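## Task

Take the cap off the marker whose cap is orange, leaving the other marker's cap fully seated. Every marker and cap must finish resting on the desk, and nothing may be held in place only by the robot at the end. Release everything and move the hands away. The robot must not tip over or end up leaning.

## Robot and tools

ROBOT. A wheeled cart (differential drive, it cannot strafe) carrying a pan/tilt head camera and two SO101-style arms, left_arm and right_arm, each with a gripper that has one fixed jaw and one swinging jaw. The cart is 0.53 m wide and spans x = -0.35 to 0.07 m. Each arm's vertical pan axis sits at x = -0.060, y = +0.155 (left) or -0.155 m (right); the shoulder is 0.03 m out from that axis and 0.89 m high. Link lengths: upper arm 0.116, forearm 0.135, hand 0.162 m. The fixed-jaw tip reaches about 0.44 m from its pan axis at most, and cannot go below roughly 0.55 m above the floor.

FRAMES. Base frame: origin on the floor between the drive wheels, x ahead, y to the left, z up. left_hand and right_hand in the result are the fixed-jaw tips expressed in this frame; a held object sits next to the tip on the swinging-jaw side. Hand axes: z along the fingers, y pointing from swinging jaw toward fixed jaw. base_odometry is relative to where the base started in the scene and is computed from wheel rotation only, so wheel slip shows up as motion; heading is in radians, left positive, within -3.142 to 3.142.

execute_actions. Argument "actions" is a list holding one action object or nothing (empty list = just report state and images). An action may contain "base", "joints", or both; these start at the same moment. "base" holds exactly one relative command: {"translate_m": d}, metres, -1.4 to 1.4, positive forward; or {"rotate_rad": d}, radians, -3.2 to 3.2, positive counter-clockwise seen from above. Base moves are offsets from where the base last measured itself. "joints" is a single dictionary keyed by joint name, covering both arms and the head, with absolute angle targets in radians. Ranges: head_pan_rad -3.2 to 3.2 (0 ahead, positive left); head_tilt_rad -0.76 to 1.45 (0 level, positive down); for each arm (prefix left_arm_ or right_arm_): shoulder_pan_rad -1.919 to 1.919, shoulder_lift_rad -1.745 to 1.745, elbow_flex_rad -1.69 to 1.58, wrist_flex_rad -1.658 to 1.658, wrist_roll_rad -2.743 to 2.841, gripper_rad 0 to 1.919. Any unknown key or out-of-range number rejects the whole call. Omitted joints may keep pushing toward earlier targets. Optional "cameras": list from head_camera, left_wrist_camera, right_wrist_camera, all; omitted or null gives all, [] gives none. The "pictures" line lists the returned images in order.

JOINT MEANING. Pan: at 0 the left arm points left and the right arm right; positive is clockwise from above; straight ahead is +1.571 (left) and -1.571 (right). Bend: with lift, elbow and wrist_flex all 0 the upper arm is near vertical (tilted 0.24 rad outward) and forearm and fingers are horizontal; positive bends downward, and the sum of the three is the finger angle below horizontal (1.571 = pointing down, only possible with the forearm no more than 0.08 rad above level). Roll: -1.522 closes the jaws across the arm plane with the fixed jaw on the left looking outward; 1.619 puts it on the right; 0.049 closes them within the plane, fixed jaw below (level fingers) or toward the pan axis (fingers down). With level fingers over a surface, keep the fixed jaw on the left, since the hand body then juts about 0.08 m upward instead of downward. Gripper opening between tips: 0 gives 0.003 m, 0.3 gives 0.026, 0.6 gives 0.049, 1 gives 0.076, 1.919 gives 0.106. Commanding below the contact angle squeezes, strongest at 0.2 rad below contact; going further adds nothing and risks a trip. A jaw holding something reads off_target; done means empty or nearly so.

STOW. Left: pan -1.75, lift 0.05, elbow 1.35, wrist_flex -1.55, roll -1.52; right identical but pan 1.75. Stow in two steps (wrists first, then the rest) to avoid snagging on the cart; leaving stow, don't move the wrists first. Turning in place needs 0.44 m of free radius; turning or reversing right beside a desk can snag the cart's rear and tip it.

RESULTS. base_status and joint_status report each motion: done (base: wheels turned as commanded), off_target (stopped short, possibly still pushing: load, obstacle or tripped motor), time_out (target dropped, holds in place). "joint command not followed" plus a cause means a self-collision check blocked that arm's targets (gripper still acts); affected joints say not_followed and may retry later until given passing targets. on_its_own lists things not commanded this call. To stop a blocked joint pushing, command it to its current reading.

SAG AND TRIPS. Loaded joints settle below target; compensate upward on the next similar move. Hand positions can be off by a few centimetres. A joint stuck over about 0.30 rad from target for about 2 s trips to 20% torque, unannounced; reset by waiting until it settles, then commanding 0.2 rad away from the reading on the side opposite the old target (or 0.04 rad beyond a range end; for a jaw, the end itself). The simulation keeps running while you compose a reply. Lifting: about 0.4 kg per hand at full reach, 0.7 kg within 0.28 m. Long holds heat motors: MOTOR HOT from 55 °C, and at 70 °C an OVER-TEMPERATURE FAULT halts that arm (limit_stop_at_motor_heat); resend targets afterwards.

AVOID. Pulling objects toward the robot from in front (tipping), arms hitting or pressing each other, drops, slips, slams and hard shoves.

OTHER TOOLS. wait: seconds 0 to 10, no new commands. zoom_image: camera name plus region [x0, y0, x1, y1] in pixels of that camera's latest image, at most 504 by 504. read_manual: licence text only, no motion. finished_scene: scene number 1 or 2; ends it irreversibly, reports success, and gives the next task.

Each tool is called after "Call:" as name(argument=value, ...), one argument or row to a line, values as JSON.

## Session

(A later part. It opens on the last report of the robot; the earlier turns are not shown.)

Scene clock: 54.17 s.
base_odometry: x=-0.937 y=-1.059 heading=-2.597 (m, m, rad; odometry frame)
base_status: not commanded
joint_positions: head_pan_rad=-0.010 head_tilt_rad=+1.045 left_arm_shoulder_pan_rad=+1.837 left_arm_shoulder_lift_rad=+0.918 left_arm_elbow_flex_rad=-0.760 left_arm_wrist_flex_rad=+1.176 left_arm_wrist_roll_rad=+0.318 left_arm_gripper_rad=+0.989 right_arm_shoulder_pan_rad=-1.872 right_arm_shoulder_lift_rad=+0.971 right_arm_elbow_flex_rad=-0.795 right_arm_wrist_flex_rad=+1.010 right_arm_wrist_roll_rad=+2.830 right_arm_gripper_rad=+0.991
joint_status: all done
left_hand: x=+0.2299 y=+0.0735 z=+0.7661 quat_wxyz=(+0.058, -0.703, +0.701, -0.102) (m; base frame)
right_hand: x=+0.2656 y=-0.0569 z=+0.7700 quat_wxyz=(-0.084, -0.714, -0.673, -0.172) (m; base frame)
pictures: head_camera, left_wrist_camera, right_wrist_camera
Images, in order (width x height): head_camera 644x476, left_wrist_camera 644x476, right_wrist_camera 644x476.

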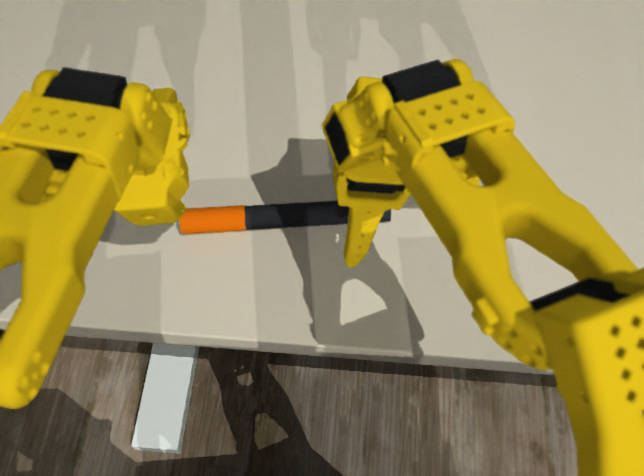

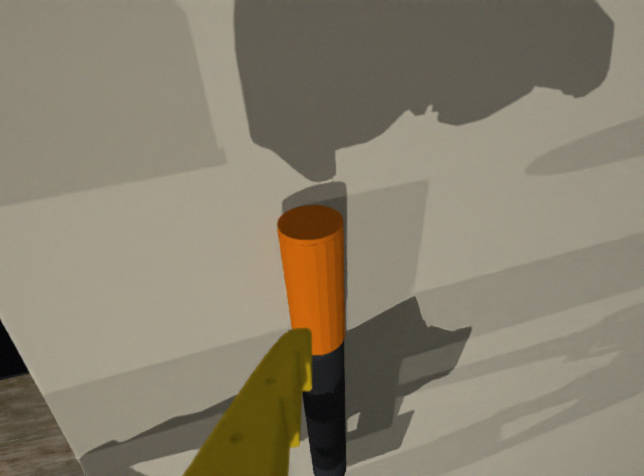

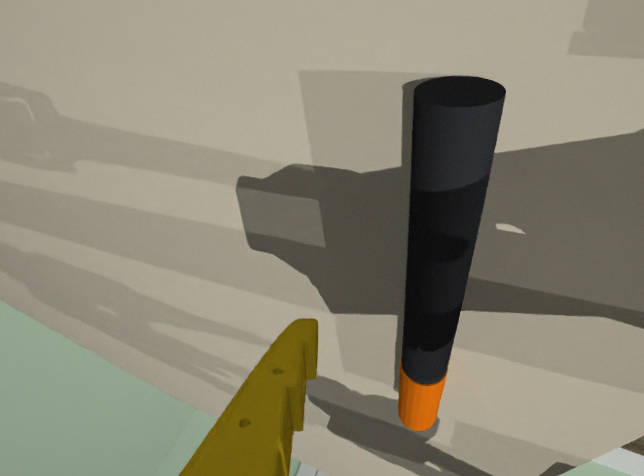

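Call:
execute_actions(
  actions=[
    {"joints":{"left_arm_shoulder_lift_rad":0.97,"right_arm_shoulder_lift_rad":1.02,"left_arm_wrist_flex_rad":1.15,"right_arm_wrist_flex_rad":0.95}},
  ],
)

Scene clock: 55.37 s.
base_odometry: x=-0.937 y=-1.059 heading=-2.597 (m, m, rad; odometry frame)
base_status: not commanded
joint_positions: head_pan_rad=-0.010 head_tilt_rad=+1.045 left_arm_shoulder_pan_rad=+1.837 left_arm_shoulder_lift_rad=+0.989 left_arm_elbow_flex_rad=-0.762 left_arm_wrist_flex_rad=+1.159 left_arm_wrist_roll_rad=+0.318 left_arm_gripper_rad=+0.989 right_arm_shoulder_pan_rad=-1.872 right_arm_shoulder_lift_rad=+1.043 right_arm_elbow_flex_rad=-0.795 right_arm_wrist_flex_rad=+0.959 right_arm_wrist_roll_rad=+2.830 right_arm_gripper_rad=+0.991
joint_status: all done
left_hand: x=+0.2234 y=+0.0752 z=+0.7479 quat_wxyz=(+0.046, -0.705, +0.703, -0.080) (m; base frame)
right_hand: x=+0.2635 y=-0.0576 z=+0.7510 quat_wxyz=(-0.079, -0.716, -0.674, -0.162) (m; base frame)
pictures: head_camera, left_wrist_camera, right_wrist_camera
Images, in order (width x height): head_camera 644x476, left_wrist_camera 644x476, right_wrist_camera 644x476.

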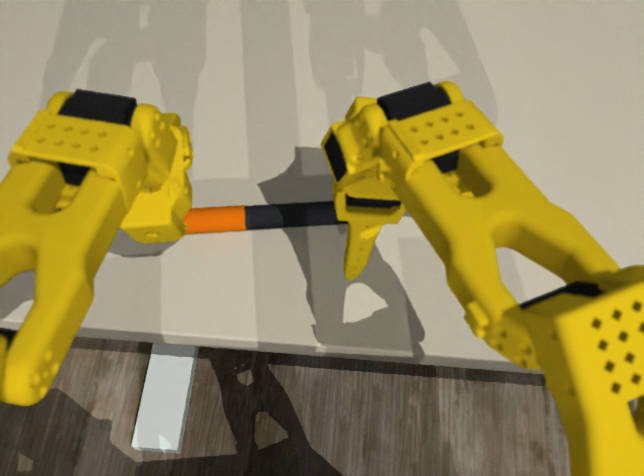

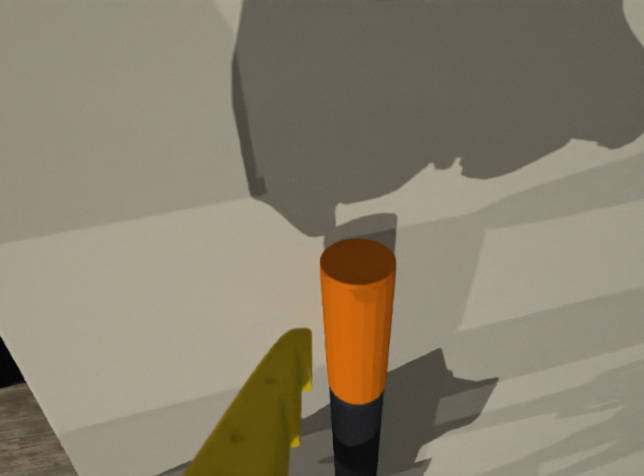

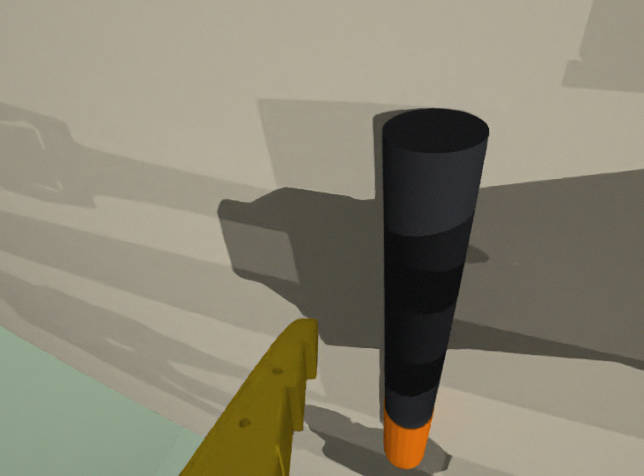

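Call:
execute_actions(
  actions=[
    {"joints":{"left_arm_shoulder_lift_rad":1.01,"right_arm_shoulder_lift_rad":1.07,"left_arm_wrist_flex_rad":1.1,"right_arm_wrist_flex_rad":0.95}},
  ],
)

Scene clock: 56.23 s.
base_odometry: x=-0.937 y=-1.059 heading=-2.597 (m, m, rad; odometry frame)
base_status: not commanded
joint_positions: head_pan_rad=-0.010 head_tilt_rad=+1.045 left_arm_shoulder_pan_rad=+1.837 left_arm_shoulder_lift_rad=+1.029 left_arm_elbow_flex_rad=-0.762 left_arm_wrist_flex_rad=+1.109 left_arm_wrist_roll_rad=+0.318 left_arm_gripper_rad=+0.989 right_arm_shoulder_pan_rad=-1.872 right_arm_shoulder_lift_rad=+1.092 right_arm_elbow_flex_rad=-0.795 right_arm_wrist_flex_rad=+0.958 right_arm_wrist_roll_rad=+2.830 right_arm_gripper_rad=+0.991
joint_status: all done
left_hand: x=+0.2254 y=+0.0747 z=+0.7385 quat_wxyz=(+0.048, -0.705, +0.702, -0.085) (m; base frame)
right_hand: x=+0.2566 y=-0.0597 z=+0.7362 quat_wxyz=(-0.069, -0.719, -0.677, -0.141) (m; base frame)
pictures: head_camera, left_wrist_camera, right_wrist_camera
Images, in order (width x height): head_camera 644x476, left_wrist_camera 644x476, right_wrist_camera 644x476.

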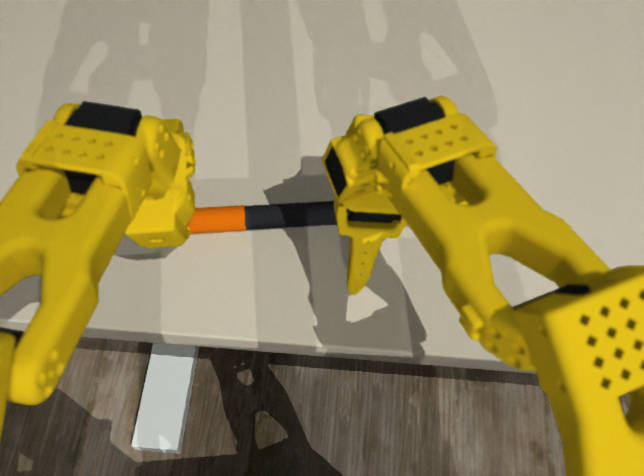

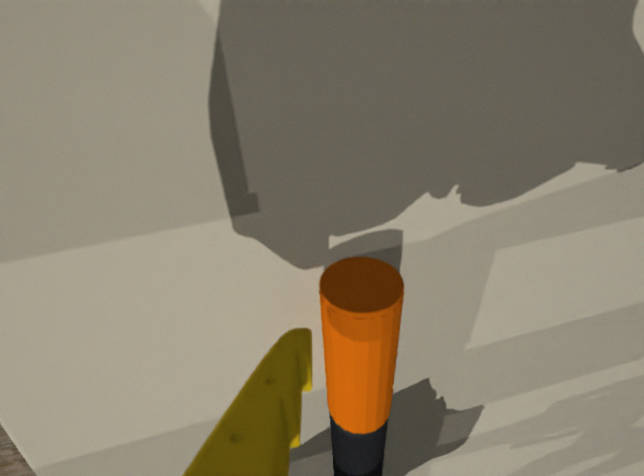

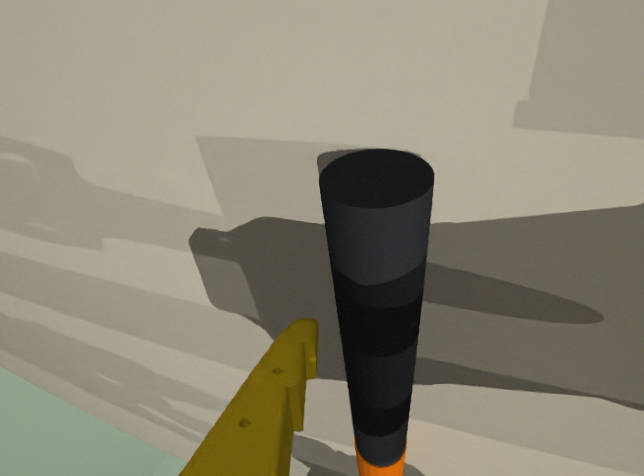

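Call:
execute_actions(
  actions=[
    {"joints":{"left_arm_shoulder_lift_rad":1.04,"right_arm_shoulder_lift_rad":1.09,"left_arm_wrist_flex_rad":1.06,"right_arm_wrist_flex_rad":0.9}},
  ],
)

Call:
execute_actions(
  actions=[
    {"joints":{"left_arm_gripper_rad":0.05,"right_arm_gripper_rad":0.05}},
  ],
)

Scene clock: 57.13 s.
base_odometry: x=-0.937 y=-1.059 heading=-2.597 (m, m, rad; odometry frame)
base_status: not commanded
joint_positions: head_pan_rad=-0.010 head_tilt_rad=+1.045 left_arm_shoulder_pan_rad=+1.837 left_arm_shoulder_lift_rad=+1.058 left_arm_elbow_flex_rad=-0.762 left_arm_wrist_flex_rad=+1.069 left_arm_wrist_roll_rad=+0.318 left_arm_gripper_rad=+0.989 right_arm_shoulder_pan_rad=-1.872 right_arm_shoulder_lift_rad=+1.112 right_arm_elbow_flex_rad=-0.795 right_arm_wrist_flex_rad=+0.910 right_arm_wrist_roll_rad=+2.830 right_arm_gripper_rad=+0.991
joint_status: all done
left_hand: x=+0.2270 y=+0.0743 z=+0.7317 quat_wxyz=(+0.051, -0.705, +0.702, -0.089) (m; base frame)
right_hand: x=+0.2604 y=-0.0585 z=+0.7330 quat_wxyz=(-0.075, -0.717, -0.676, -0.153) (m; base frame)
pictures: head_camera, left_wrist_camera, right_wrist_camera
Images, in order (width x height): head_camera 644x476, left_wrist_camera 644x476, right_wrist_camera 644x476.

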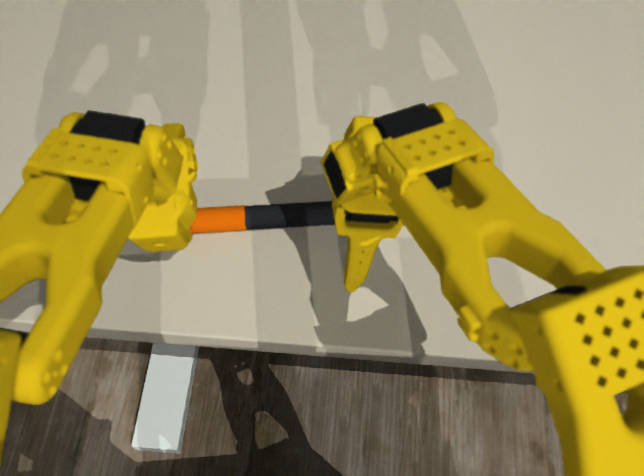

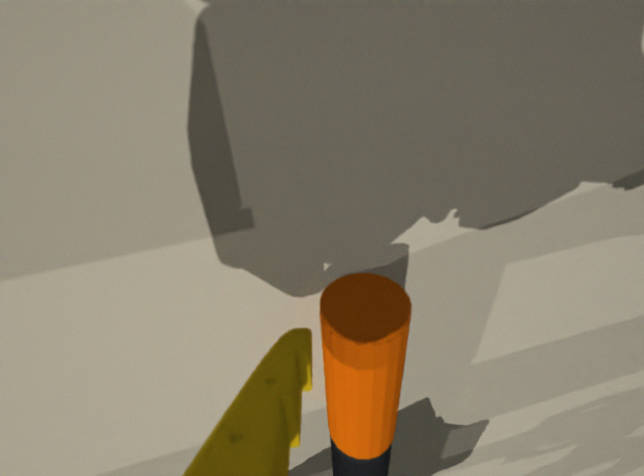

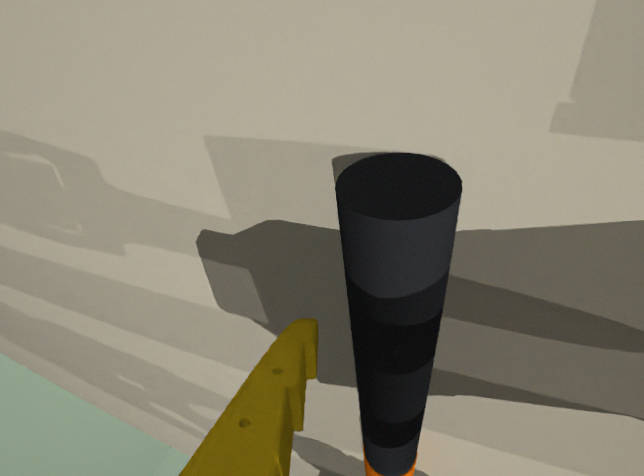

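Scene clock: 58.23 s.
base_odometry: x=-0.937 y=-1.059 heading=-2.597 (m, m, rad; odometry frame)
base_status: not commanded
joint_positions: head_pan_rad=-0.010 head_tilt_rad=+1.045 left_arm_shoulder_pan_rad=+1.837 left_arm_shoulder_lift_rad=+1.058 left_arm_elbow_flex_rad=-0.762 left_arm_wrist_flex_rad=+1.067 left_arm_wrist_roll_rad=+0.318 left_arm_gripper_rad=+0.185 right_arm_shoulder_pan_rad=-1.872 right_arm_shoulder_lift_rad=+1.112 right_arm_elbow_flex_rad=-0.801 right_arm_wrist_flex_rad=+0.909 right_arm_wrist_roll_rad=+2.830 right_arm_gripper_rad=+0.061
joint_status: left_arm_gripper_rad off_target (ended at +0.185, target +0.050); the others done
left_hand: x=+0.2273 y=+0.0742 z=+0.7318 quat_wxyz=(+0.051, -0.705, +0.702, -0.090) (m; base frame)
right_hand: x=+0.2617 y=-0.0581 z=+0.7342 quat_wxyz=(-0.077, -0.717, -0.675, -0.157) (m; base frame)
pictures: head_camera, left_wrist_camera, right_wrist_camera
Images, in order (width x height): head_camera 644x476, left_wrist_camera 644x476, right_wrist_camera 644x476.

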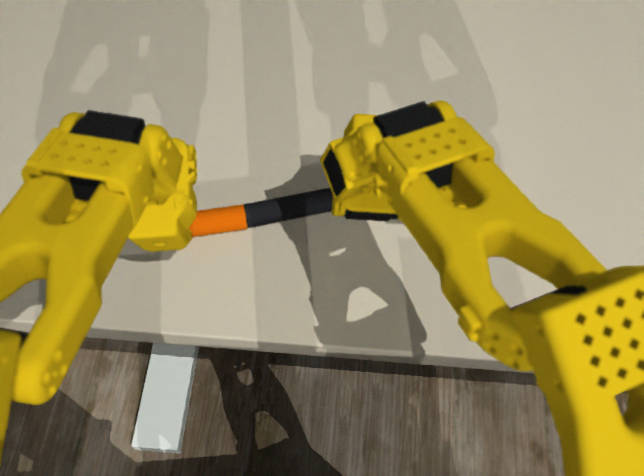

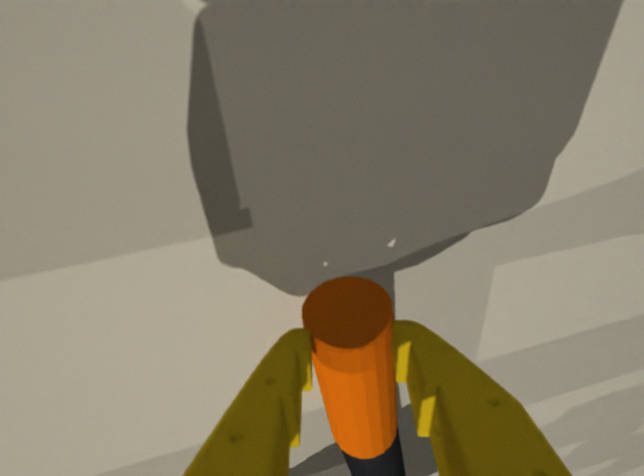

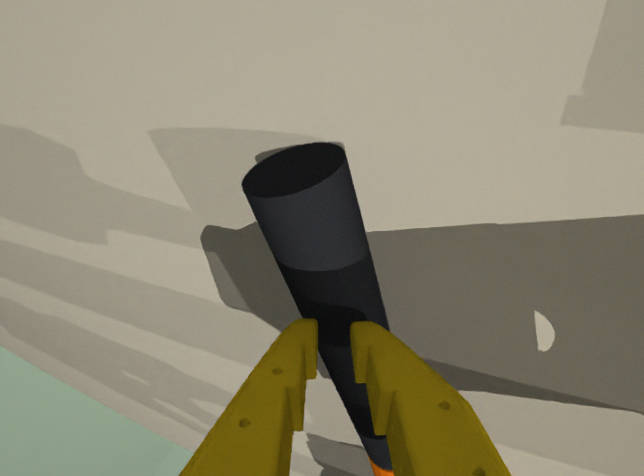

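Call:
execute_actions(
  actions=[
    {"joints":{"right_arm_gripper_rad":0.7,"left_arm_gripper_rad":0.0}},
  ],
  cameras=[],
)

Call:
execute_actions(
  actions=[
    {"joints":{"right_arm_shoulder_lift_rad":1.16,"right_arm_wrist_flex_rad":0.93}},
  ],
)

Scene clock: 59.43 s.
base_odometry: x=-0.937 y=-1.059 heading=-2.597 (m, m, rad; odometry frame)
base_status: not commanded
joint_positions: head_pan_rad=-0.010 head_tilt_rad=+1.045 left_arm_shoulder_pan_rad=+1.837 left_arm_shoulder_lift_rad=+1.058 left_arm_elbow_flex_rad=-0.762 left_arm_wrist_flex_rad=+1.067 left_arm_wrist_roll_rad=+0.318 left_arm_gripper_rad=+0.180 right_arm_shoulder_pan_rad=-1.872 right_arm_shoulder_lift_rad=+1.112 right_arm_elbow_flex_rad=-0.802 right_arm_wrist_flex_rad=+0.909 right_arm_wrist_roll_rad=+2.830 right_arm_gripper_rad=+0.690
joint_status: left_arm_gripper_rad off_target (ended at +0.180, target +0.000); the others done
left_hand: x=+0.2273 y=+0.0742 z=+0.7318 quat_wxyz=(+0.051, -0.705, +0.702, -0.090) (m; base frame)
right_hand: x=+0.2620 y=-0.0580 z=+0.7345 quat_wxyz=(-0.077, -0.717, -0.675, -0.158) (m; base frame)
pictures: none
No camera images: the call's "cameras" was empty. Leave "cameras" out to get every camera's image.

Scene clock: 60.03 s.
base_odometry: x=-0.937 y=-1.059 heading=-2.597 (m, m, rad; odometry frame)
base_status: not commanded
joint_positions: head_pan_rad=-0.010 head_tilt_rad=+1.045 left_arm_shoulder_pan_rad=+1.837 left_arm_shoulder_lift_rad=+1.058 left_arm_elbow_flex_rad=-0.762 left_arm_wrist_flex_rad=+1.067 left_arm_wrist_roll_rad=+0.318 left_arm_gripper_rad=+0.180 right_arm_shoulder_pan_rad=-1.872 right_arm_shoulder_lift_rad=+1.143 right_arm_elbow_flex_rad=-0.828 right_arm_wrist_flex_rad=+0.915 right_arm_wrist_roll_rad=+2.830 right_arm_gripper_rad=+0.692
joint_status: all done
left_hand: x=+0.2273 y=+0.0742 z=+0.7318 quat_wxyz=(+0.051, -0.705, +0.702, -0.090) (m; base frame)
right_hand: x=+0.2610 y=-0.0583 z=+0.7298 quat_wxyz=(-0.075, -0.717, -0.676, -0.153) (m; base frame)
pictures: head_camera, left_wrist_camera, right_wrist_camera
Images, in order (width x height): head_camera 644x476, left_wrist_camera 644x476, right_wrist_camera 644x476.

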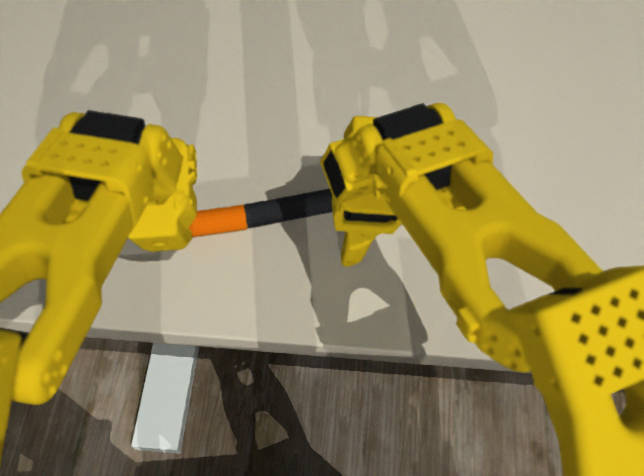

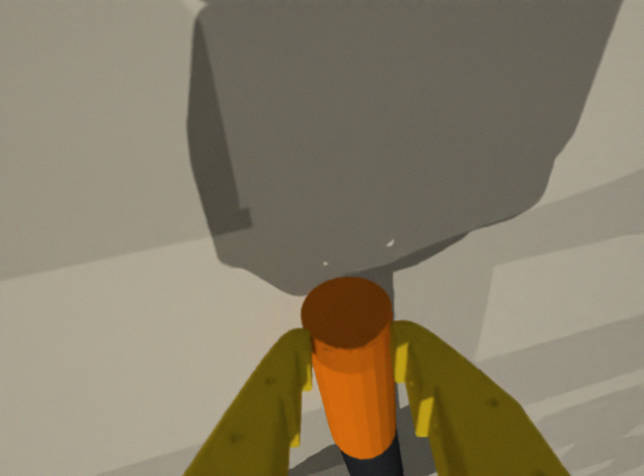

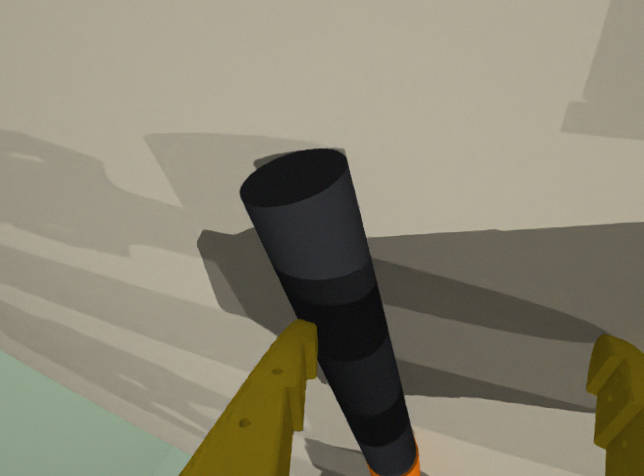

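Call:
execute_actions(
  actions=[
    {"joints":{"right_arm_shoulder_lift_rad":1.08,"right_arm_elbow_flex_rad":-0.82,"right_arm_wrist_flex_rad":0.78}},
  ],
  cameras=[],
)

Call:
execute_actions(
  actions=[
    {"joints":{"right_arm_shoulder_lift_rad":1.2}},
  ],
)

Scene clock: 61.20 s.
base_odometry: x=-0.937 y=-1.059 heading=-2.597 (m, m, rad; odometry frame)
base_status: not commanded
joint_positions: head_pan_rad=-0.010 head_tilt_rad=+1.045 left_arm_shoulder_pan_rad=+1.837 left_arm_shoulder_lift_rad=+1.058 left_arm_elbow_flex_rad=-0.762 left_arm_wrist_flex_rad=+1.067 left_arm_wrist_roll_rad=+0.318 left_arm_gripper_rad=+0.180 right_arm_shoulder_pan_rad=-1.872 right_arm_shoulder_lift_rad=+1.133 right_arm_elbow_flex_rad=-0.816 right_arm_wrist_flex_rad=+0.791 right_arm_wrist_roll_rad=+2.830 right_arm_gripper_rad=+0.692
joint_status: all done
left_hand: x=+0.2273 y=+0.0742 z=+0.7318 quat_wxyz=(+0.051, -0.705, +0.702, -0.090) (m; base frame)
right_hand: x=+0.2774 y=-0.0532 z=+0.7389 quat_wxyz=(-0.101, -0.708, -0.667, -0.206) (m; base frame)
pictures: none
No camera images: the call's "cameras" was empty. Leave "cameras" out to get every camera's image.

Scene clock: 61.83 s.
base_odometry: x=-0.937 y=-1.059 heading=-2.597 (m, m, rad; odometry frame)
base_status: not commanded
joint_positions: head_pan_rad=-0.010 head_tilt_rad=+1.045 left_arm_shoulder_pan_rad=+1.837 left_arm_shoulder_lift_rad=+1.058 left_arm_elbow_flex_rad=-0.762 left_arm_wrist_flex_rad=+1.067 left_arm_wrist_roll_rad=+0.318 left_arm_gripper_rad=+0.180 right_arm_shoulder_pan_rad=-1.872 right_arm_shoulder_lift_rad=+1.155 right_arm_elbow_flex_rad=-0.822 right_arm_wrist_flex_rad=+0.787 right_arm_wrist_roll_rad=+2.830 right_arm_gripper_rad=+0.692
joint_status: all done
left_hand: x=+0.2273 y=+0.0742 z=+0.7318 quat_wxyz=(+0.051, -0.705, +0.702, -0.090) (m; base frame)
right_hand: x=+0.2756 y=-0.0538 z=+0.7335 quat_wxyz=(-0.098, -0.709, -0.668, -0.201) (m; base frame)
pictures: head_camera, left_wrist_camera, right_wrist_camera
Images, in order (width x height): head_camera 644x476, left_wrist_camera 644x476, right_wrist_camera 644x476.

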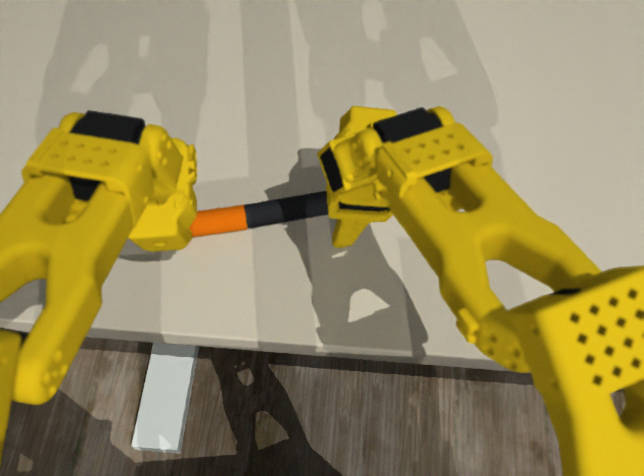

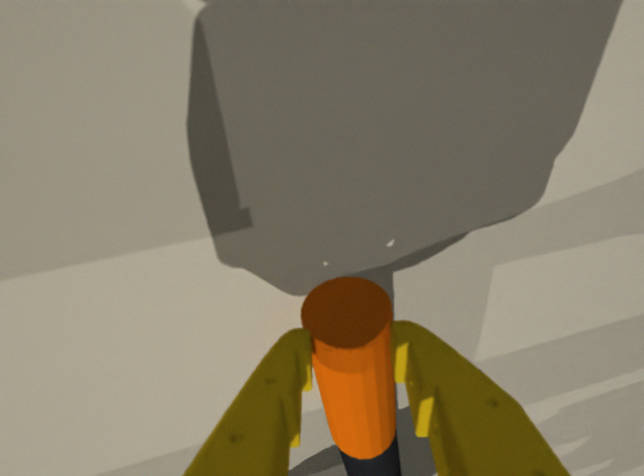

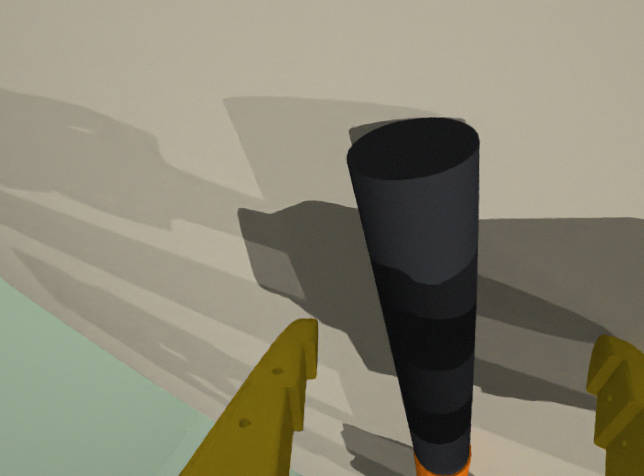

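Call:
execute_actions(
  actions=[
    {"joints":{"right_arm_gripper_rad":0.0}},
  ],
)

Scene clock: 63.07 s.
base_odometry: x=-0.937 y=-1.059 heading=-2.597 (m, m, rad; odometry frame)
base_status: not commanded
joint_positions: head_pan_rad=-0.010 head_tilt_rad=+1.045 left_arm_shoulder_pan_rad=+1.832 left_arm_shoulder_lift_rad=+1.058 left_arm_elbow_flex_rad=-0.772 left_arm_wrist_flex_rad=+1.061 left_arm_wrist_roll_rad=+0.318 left_arm_gripper_rad=+0.180 right_arm_shoulder_pan_rad=-1.879 right_arm_shoulder_lift_rad=+1.192 right_arm_elbow_flex_rad=-0.822 right_arm_wrist_flex_rad=+0.784 right_arm_wrist_roll_rad=+2.836 right_arm_gripper_rad=+0.087
joint_status: right_arm_gripper_rad off_target (ended at +0.087, target +0.000)
left_hand: x=+0.2306 y=+0.0747 z=+0.7336 quat_wxyz=(+0.056, -0.706, +0.700, -0.097) (m; base frame)
right_hand: x=+0.2694 y=-0.0529 z=+0.7221 quat_wxyz=(-0.091, -0.707, -0.676, -0.186) (m; base frame)
pictures: head_camera, left_wrist_camera, right_wrist_camera
Images, in order (width x height): head_camera 644x476, left_wrist_camera 644x476, right_wrist_camera 644x476.

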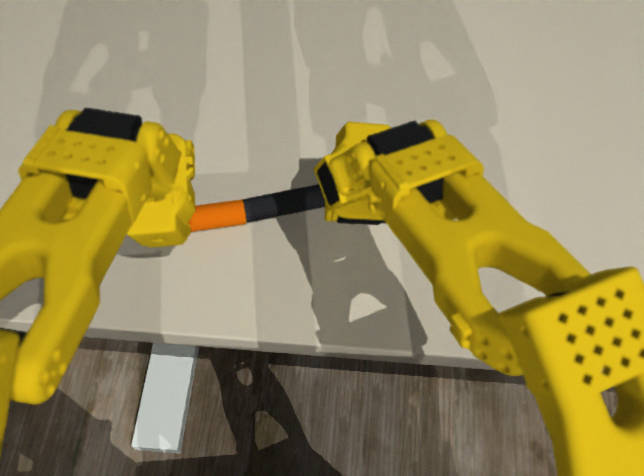

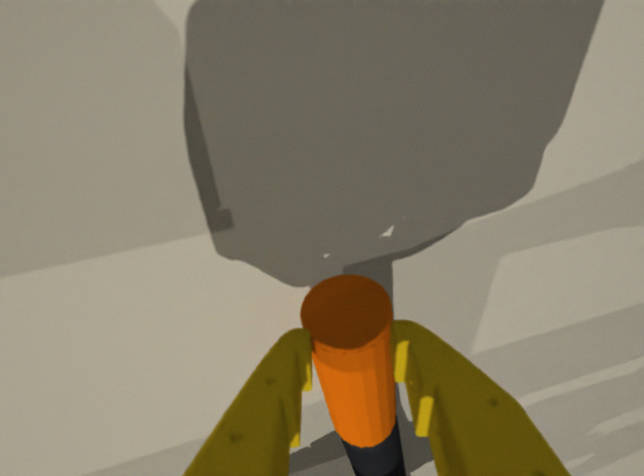

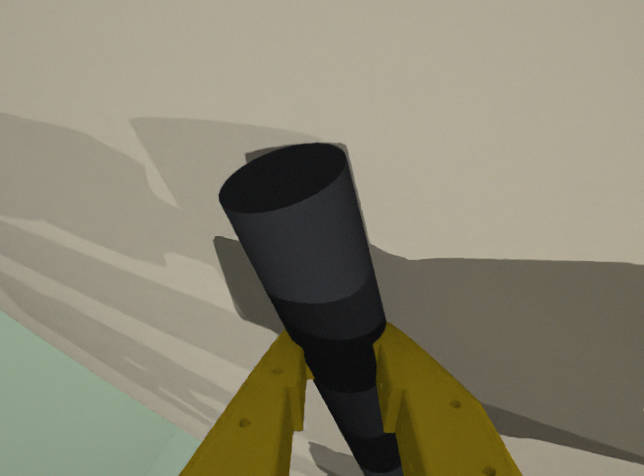

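Call:
execute_actions(
  actions=[
    {"joints":{"right_arm_gripper_rad":0.4,"right_arm_wrist_flex_rad":0.76}},
  ],
  cameras=[],
)

Call:
execute_actions(
  actions=[
    {"joints":{"right_arm_shoulder_lift_rad":1.25}},
  ],
  cameras=["right_wrist_camera"],
)

Call:
execute_actions(
  actions=[
    {"joints":{"right_arm_gripper_rad":0.0}},
  ],
)

Scene clock: 64.27 s.
base_odometry: x=-0.937 y=-1.059 heading=-2.597 (m, m, rad; odometry frame)
base_status: not commanded
joint_positions: head_pan_rad=-0.010 head_tilt_rad=+1.045 left_arm_shoulder_pan_rad=+1.830 left_arm_shoulder_lift_rad=+1.060 left_arm_elbow_flex_rad=-0.774 left_arm_wrist_flex_rad=+1.061 left_arm_wrist_roll_rad=+0.318 left_arm_gripper_rad=+0.180 right_arm_shoulder_pan_rad=-1.879 right_arm_shoulder_lift_rad=+1.184 right_arm_elbow_flex_rad=-0.834 right_arm_wrist_flex_rad=+0.758 right_arm_wrist_roll_rad=+2.836 right_arm_gripper_rad=+0.380
joint_status: all done
left_hand: x=+0.2307 y=+0.0752 z=+0.7334 quat_wxyz=(+0.056, -0.706, +0.699, -0.097) (m; base frame)
right_hand: x=+0.2763 y=-0.0507 z=+0.7289 quat_wxyz=(-0.101, -0.704, -0.672, -0.206) (m; base frame)
pictures: none
No camera images: the call's "cameras" was empty. Leave "cameras" out to get every camera's image.

Scene clock: 64.77 s.
base_odometry: x=-0.937 y=-1.059 heading=-2.597 (m, m, rad; odometry frame)
base_status: not commanded
joint_positions: head_pan_rad=-0.010 head_tilt_rad=+1.045 left_arm_shoulder_pan_rad=+1.830 left_arm_shoulder_lift_rad=+1.060 left_arm_elbow_flex_rad=-0.774 left_arm_wrist_flex_rad=+1.061 left_arm_wrist_roll_rad=+0.318 left_arm_gripper_rad=+0.180 right_arm_shoulder_pan_rad=-1.879 right_arm_shoulder_lift_rad=+1.186 right_arm_elbow_flex_rad=-0.838 right_arm_wrist_flex_rad=+0.758 right_arm_wrist_roll_rad=+2.836 right_arm_gripper_rad=+0.381
joint_status: all done
left_hand: x=+0.2307 y=+0.0752 z=+0.7334 quat_wxyz=(+0.056, -0.706, +0.699, -0.097) (m; base frame)
right_hand: x=+0.2766 y=-0.0506 z=+0.7291 quat_wxyz=(-0.101, -0.704, -0.672, -0.207) (m; base frame)
pictures: right_wrist_camera
Images, in order (width x height): right_wrist_camera 644x476.

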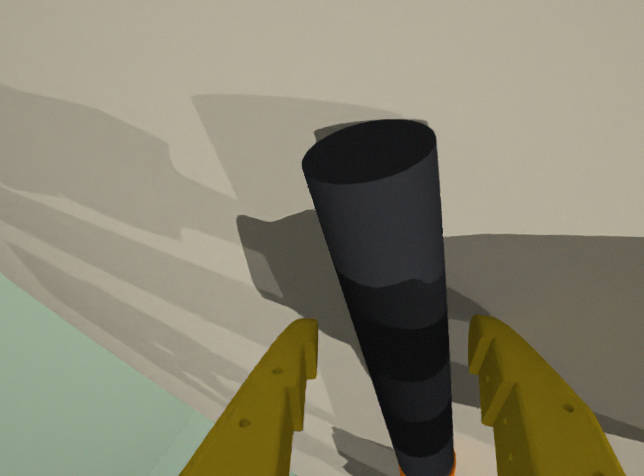

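Scene clock: 65.57 s.
base_odometry: x=-0.937 y=-1.059 heading=-2.597 (m, m, rad; odometry frame)
base_status: not commanded
joint_positions: head_pan_rad=-0.010 head_tilt_rad=+1.045 left_arm_shoulder_pan_rad=+1.830 left_arm_shoulder_lift_rad=+1.060 left_arm_elbow_flex_rad=-0.777 left_arm_wrist_flex_rad=+1.060 left_arm_wrist_roll_rad=+0.318 left_arm_gripper_rad=+0.180 right_arm_shoulder_pan_rad=-1.882 right_arm_shoulder_lift_rad=+1.212 right_arm_elbow_flex_rad=-0.838 right_arm_wrist_flex_rad=+0.758 right_arm_wrist_roll_rad=+2.836 right_arm_gripper_rad=+0.090
joint_status: right_arm_gripper_rad off_target (ended at +0.090, target +0.000)
left_hand: x=+0.2315 y=+0.0750 z=+0.7340 quat_wxyz=(+0.057, -0.706, +0.699, -0.099) (m; base frame)
right_hand: x=+0.2721 y=-0.0509 z=+0.7207 quat_wxyz=(-0.095, -0.705, -0.675, -0.196) (m; base frame)
pictures: head_camera, left_wrist_camera, right_wrist_camera
Images, in order (width x height): head_camera 644x476, left_wrist_camera 644x476, right_wrist_camera 644x476.

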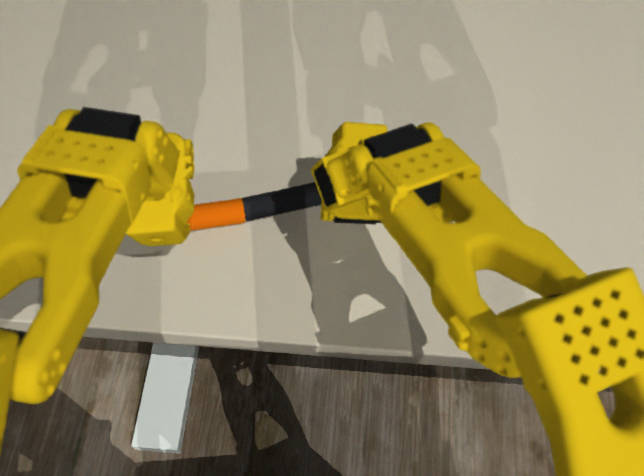

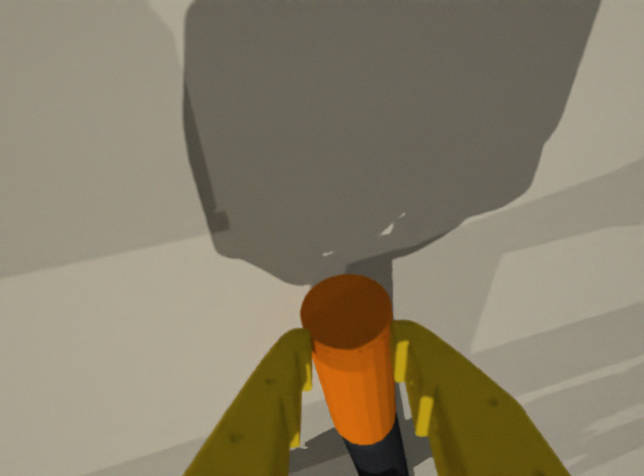

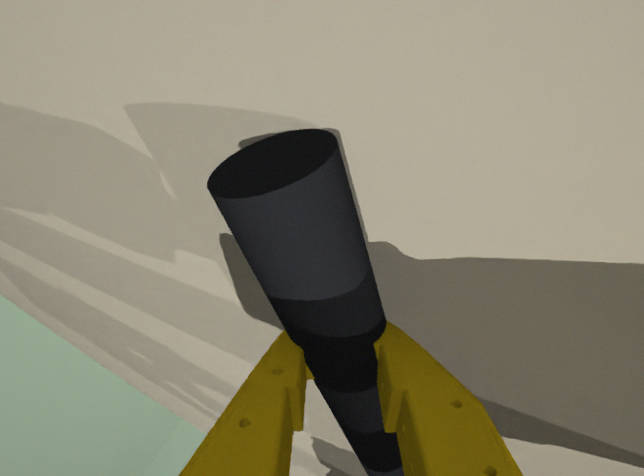

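Call:
execute_actions(
  actions=[
    {"joints":{"left_arm_shoulder_pan_rad":1.72,"left_arm_shoulder_lift_rad":1.02,"right_arm_shoulder_lift_rad":1.17,"right_arm_shoulder_pan_rad":-1.85}},
  ],
)

Scene clock: 66.63 s.
base_odometry: x=-0.937 y=-1.059 heading=-2.597 (m, m, rad; odometry frame)
base_status: not commanded
joint_positions: head_pan_rad=-0.010 head_tilt_rad=+1.045 left_arm_shoulder_pan_rad=+1.726 left_arm_shoulder_lift_rad=+1.060 left_arm_elbow_flex_rad=-0.779 left_arm_wrist_flex_rad=+1.060 left_arm_wrist_roll_rad=+0.318 left_arm_gripper_rad=+0.180 right_arm_shoulder_pan_rad=-1.870 right_arm_shoulder_lift_rad=+1.184 right_arm_elbow_flex_rad=-0.822 right_arm_wrist_flex_rad=+0.757 right_arm_wrist_roll_rad=+2.836 right_arm_gripper_rad=+0.124
joint_status: right_arm_shoulder_pan_rad off_target (ended at -1.870, target -1.850); the others done
left_hand: x=+0.2386 y=+0.1057 z=+0.7342 quat_wxyz=(+0.062, -0.741, +0.661, -0.097) (m; base frame)
right_hand: x=+0.2754 y=-0.0544 z=+0.7265 quat_wxyz=(-0.099, -0.708, -0.670, -0.201) (m; base frame)
pictures: head_camera, left_wrist_camera, right_wrist_camera
Images, in order (width x height): head_camera 644x476, left_wrist_camera 644x476, right_wrist_camera 644x476.

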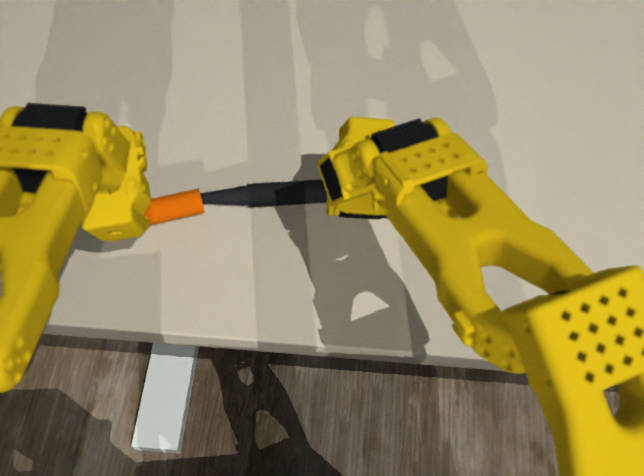

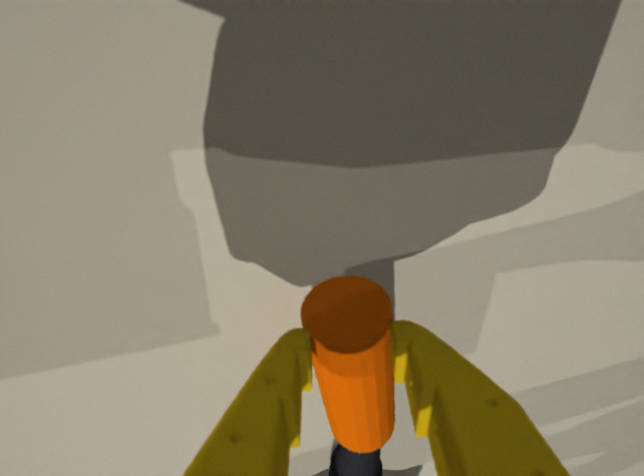

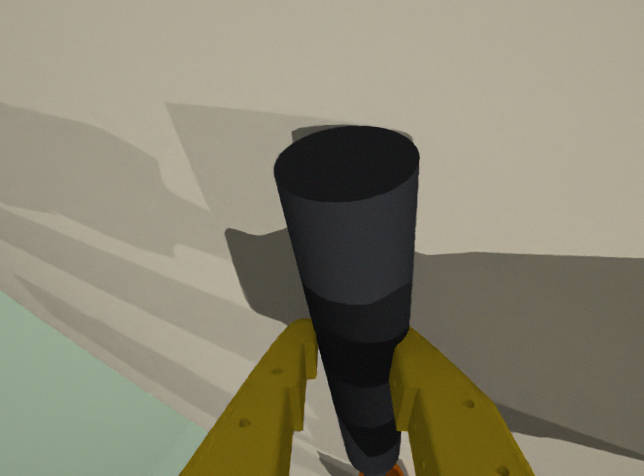

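Cap's off. Move a bit further, then release.

Call:
execute_actions(
  actions=[
    {"joints":{"left_arm_shoulder_pan_rad":1.62}},
  ],
  cameras=[],
)

Call:
execute_actions(
  actions=[
    {"joints":{"left_arm_gripper_rad":0.5,"right_arm_gripper_rad":0.45}},
  ],
  cameras=[],
)

Call:
execute_actions(
  actions=[
    {"joints":{"left_arm_shoulder_lift_rad":0.6,"right_arm_shoulder_lift_rad":0.7}},
  ],
  cameras=["head_camera"],
)

Call:
execute_actions(
  actions=[
    {"base":{"translate_m":-0.5},"joints":{"head_tilt_rad":0.6}},
  ],
  cameras=["head_camera"],
)

Scene clock: 67.97 s.
base_odometry: x=-0.937 y=-1.059 heading=-2.597 (m, m, rad; odometry frame)
base_status: not commanded
joint_positions: head_pan_rad=-0.010 head_tilt_rad=+1.045 left_arm_shoulder_pan_rad=+1.626 left_arm_shoulder_lift_rad=+1.060 left_arm_elbow_flex_rad=-0.779 left_arm_wrist_flex_rad=+1.060 left_arm_wrist_roll_rad=+0.318 left_arm_gripper_rad=+0.180 right_arm_shoulder_pan_rad=-1.868 right_arm_shoulder_lift_rad=+1.184 right_arm_elbow_flex_rad=-0.822 right_arm_wrist_flex_rad=+0.757 right_arm_wrist_roll_rad=+2.836 right_arm_gripper_rad=+0.124
joint_status: all done
left_hand: x=+0.2420 y=+0.1357 z=+0.7342 quat_wxyz=(+0.067, -0.773, +0.624, -0.093) (m; base frame)
right_hand: x=+0.2755 y=-0.0549 z=+0.7265 quat_wxyz=(-0.099, -0.708, -0.669, -0.201) (m; base frame)
pictures: none
No camera images: the call's "cameras" was empty. Leave "cameras" out to get every camera's image.

Scene clock: 68.77 s.
base_odometry: x=-0.937 y=-1.059 heading=-2.597 (m, m, rad; odometry frame)
base_status: not commanded
joint_positions: head_pan_rad=-0.010 head_tilt_rad=+1.045 left_arm_shoulder_pan_rad=+1.626 left_arm_shoulder_lift_rad=+1.060 left_arm_elbow_flex_rad=-0.779 left_arm_wrist_flex_rad=+1.060 left_arm_wrist_roll_rad=+0.318 left_arm_gripper_rad=+0.488 right_arm_shoulder_pan_rad=-1.858 right_arm_shoulder_lift_rad=+1.169 right_arm_elbow_flex_rad=-0.822 right_arm_wrist_flex_rad=+0.757 right_arm_wrist_roll_rad=+2.836 right_arm_gripper_rad=+0.433
joint_status: all done
left_hand: x=+0.2420 y=+0.1357 z=+0.7342 quat_wxyz=(+0.067, -0.773, +0.624, -0.093) (m; base frame)
right_hand: x=+0.2790 y=-0.0578 z=+0.7315 quat_wxyz=(-0.104, -0.711, -0.664, -0.207) (m; base frame)
pictures: none
No camera images: the call's "cameras" was empty. Leave "cameras" out to get every camera's image.

Scene clock: 69.83 s.
base_odometry: x=-0.937 y=-1.059 heading=-2.597 (m, m, rad; odometry frame)
base_status: not commanded
joint_positions: head_pan_rad=-0.010 head_tilt_rad=+1.045 left_arm_shoulder_pan_rad=+1.626 left_arm_shoulder_lift_rad=+0.659 left_arm_elbow_flex_rad=-0.779 left_arm_wrist_flex_rad=+1.060 left_arm_wrist_roll_rad=+0.318 left_arm_gripper_rad=+0.489 right_arm_shoulder_pan_rad=-1.858 right_arm_shoulder_lift_rad=+0.762 right_arm_elbow_flex_rad=-0.811 right_arm_wrist_flex_rad=+0.758 right_arm_wrist_roll_rad=+2.836 right_arm_gripper_rad=+0.441
joint_status: all done
left_hand: x=+0.2827 y=+0.1334 z=+0.8530 quat_wxyz=(+0.181, -0.740, +0.597, -0.252) (m; base frame)
right_hand: x=+0.3144 y=-0.0473 z=+0.8691 quat_wxyz=(-0.187, -0.664, -0.621, -0.373) (m; base frame)
pictures: head_camera
Images, in order (width x height): head_camera 644x476.

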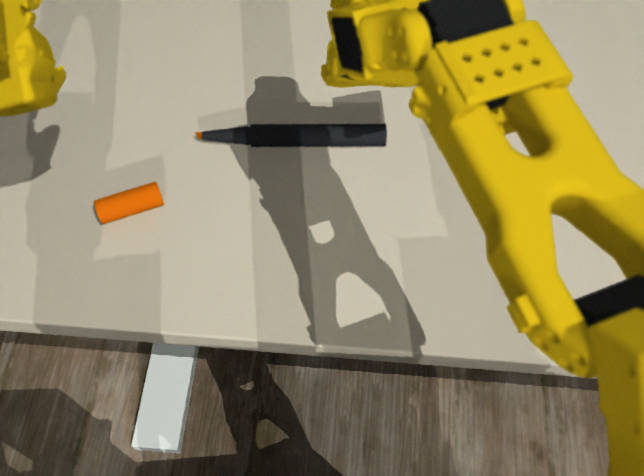

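Scene clock: 73.20 s.
base_odometry: x=-0.509 y=-0.799 heading=-2.595 (m, m, rad; odometry frame)
base_status: done
joint_positions: head_pan_rad=-0.010 head_tilt_rad=+0.614 left_arm_shoulder_pan_rad=+1.626 left_arm_shoulder_lift_rad=+0.659 left_arm_elbow_flex_rad=-0.779 left_arm_wrist_flex_rad=+1.060 left_arm_wrist_roll_rad=+0.318 left_arm_gripper_rad=+0.489 right_arm_shoulder_pan_rad=-1.858 right_arm_shoulder_lift_rad=+0.762 right_arm_elbow_flex_rad=-0.811 right_arm_wrist_flex_rad=+0.758 right_arm_wrist_roll_rad=+2.836 right_arm_gripper_rad=+0.441
joint_status: all done
left_hand: x=+0.2827 y=+0.1334 z=+0.8530 quat_wxyz=(+0.181, -0.740, +0.597, -0.252) (m; base frame)
right_hand: x=+0.3144 y=-0.0473 z=+0.8691 quat_wxyz=(-0.187, -0.664, -0.621, -0.373) (m; base frame)
pictures: head_camera
Images, in order (width x height): head_camera 644x476.

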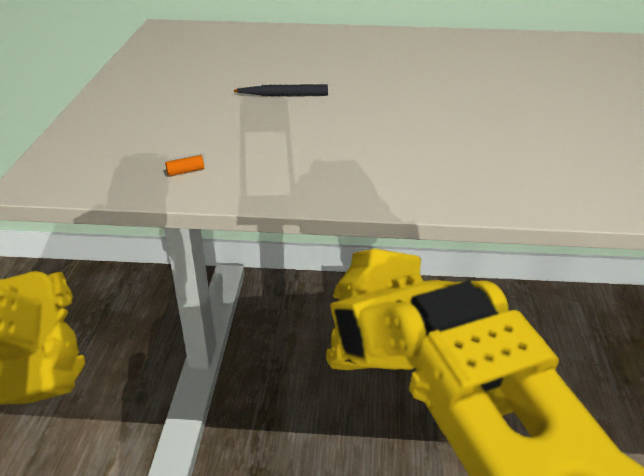

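Call:
wait(
  seconds=2,
)

Scene clock: 75.40 s.
base_odometry: x=-0.509 y=-0.799 heading=-2.595 (m, m, rad; odometry frame)
base_status: done
joint_positions: head_pan_rad=-0.010 head_tilt_rad=+0.614 left_arm_shoulder_pan_rad=+1.626 left_arm_shoulder_lift_rad=+0.659 left_arm_elbow_flex_rad=-0.779 left_arm_wrist_flex_rad=+1.060 left_arm_wrist_roll_rad=+0.318 left_arm_gripper_rad=+0.489 right_arm_shoulder_pan_rad=-1.858 right_arm_shoulder_lift_rad=+0.762 right_arm_elbow_flex_rad=-0.811 right_arm_wrist_flex_rad=+0.758 right_arm_wrist_roll_rad=+2.836 right_arm_gripper_rad=+0.441
joint_status: all done
left_hand: x=+0.2827 y=+0.1334 z=+0.8530 quat_wxyz=(+0.181, -0.740, +0.597, -0.252) (m; base frame)
right_hand: x=+0.3144 y=-0.0473 z=+0.8691 quat_wxyz=(-0.187, -0.664, -0.621, -0.373) (m; base frame)
wait: 2.00 s; at rest by 0.07 s
pictures: head_camera, left_wrist_camera, right_wrist_camera
Images, in order (width x height): head_camera 644x476, left_wrist_camera 644x476, right_wrist_camera 644x476.

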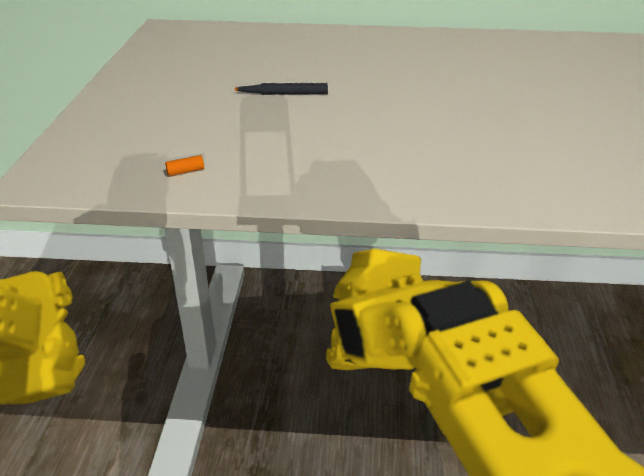

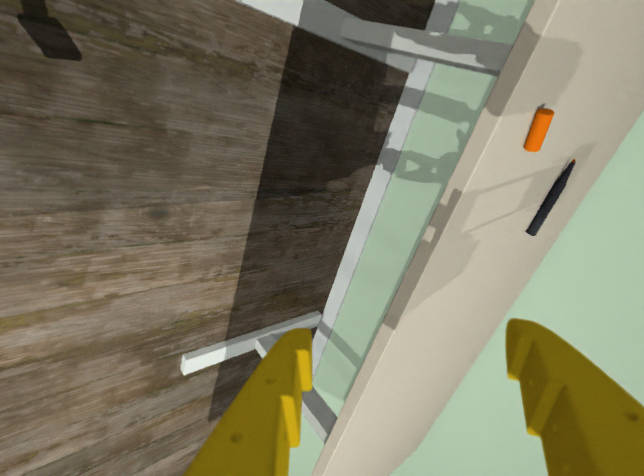

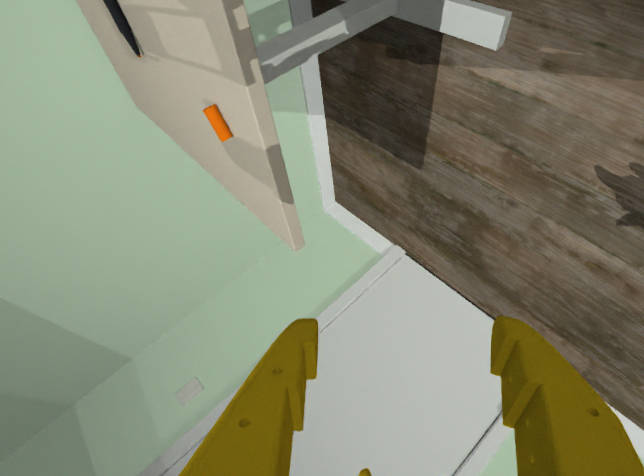

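Call:
finished_scene(
  scene=1,
)

The scene is finished: the task was done.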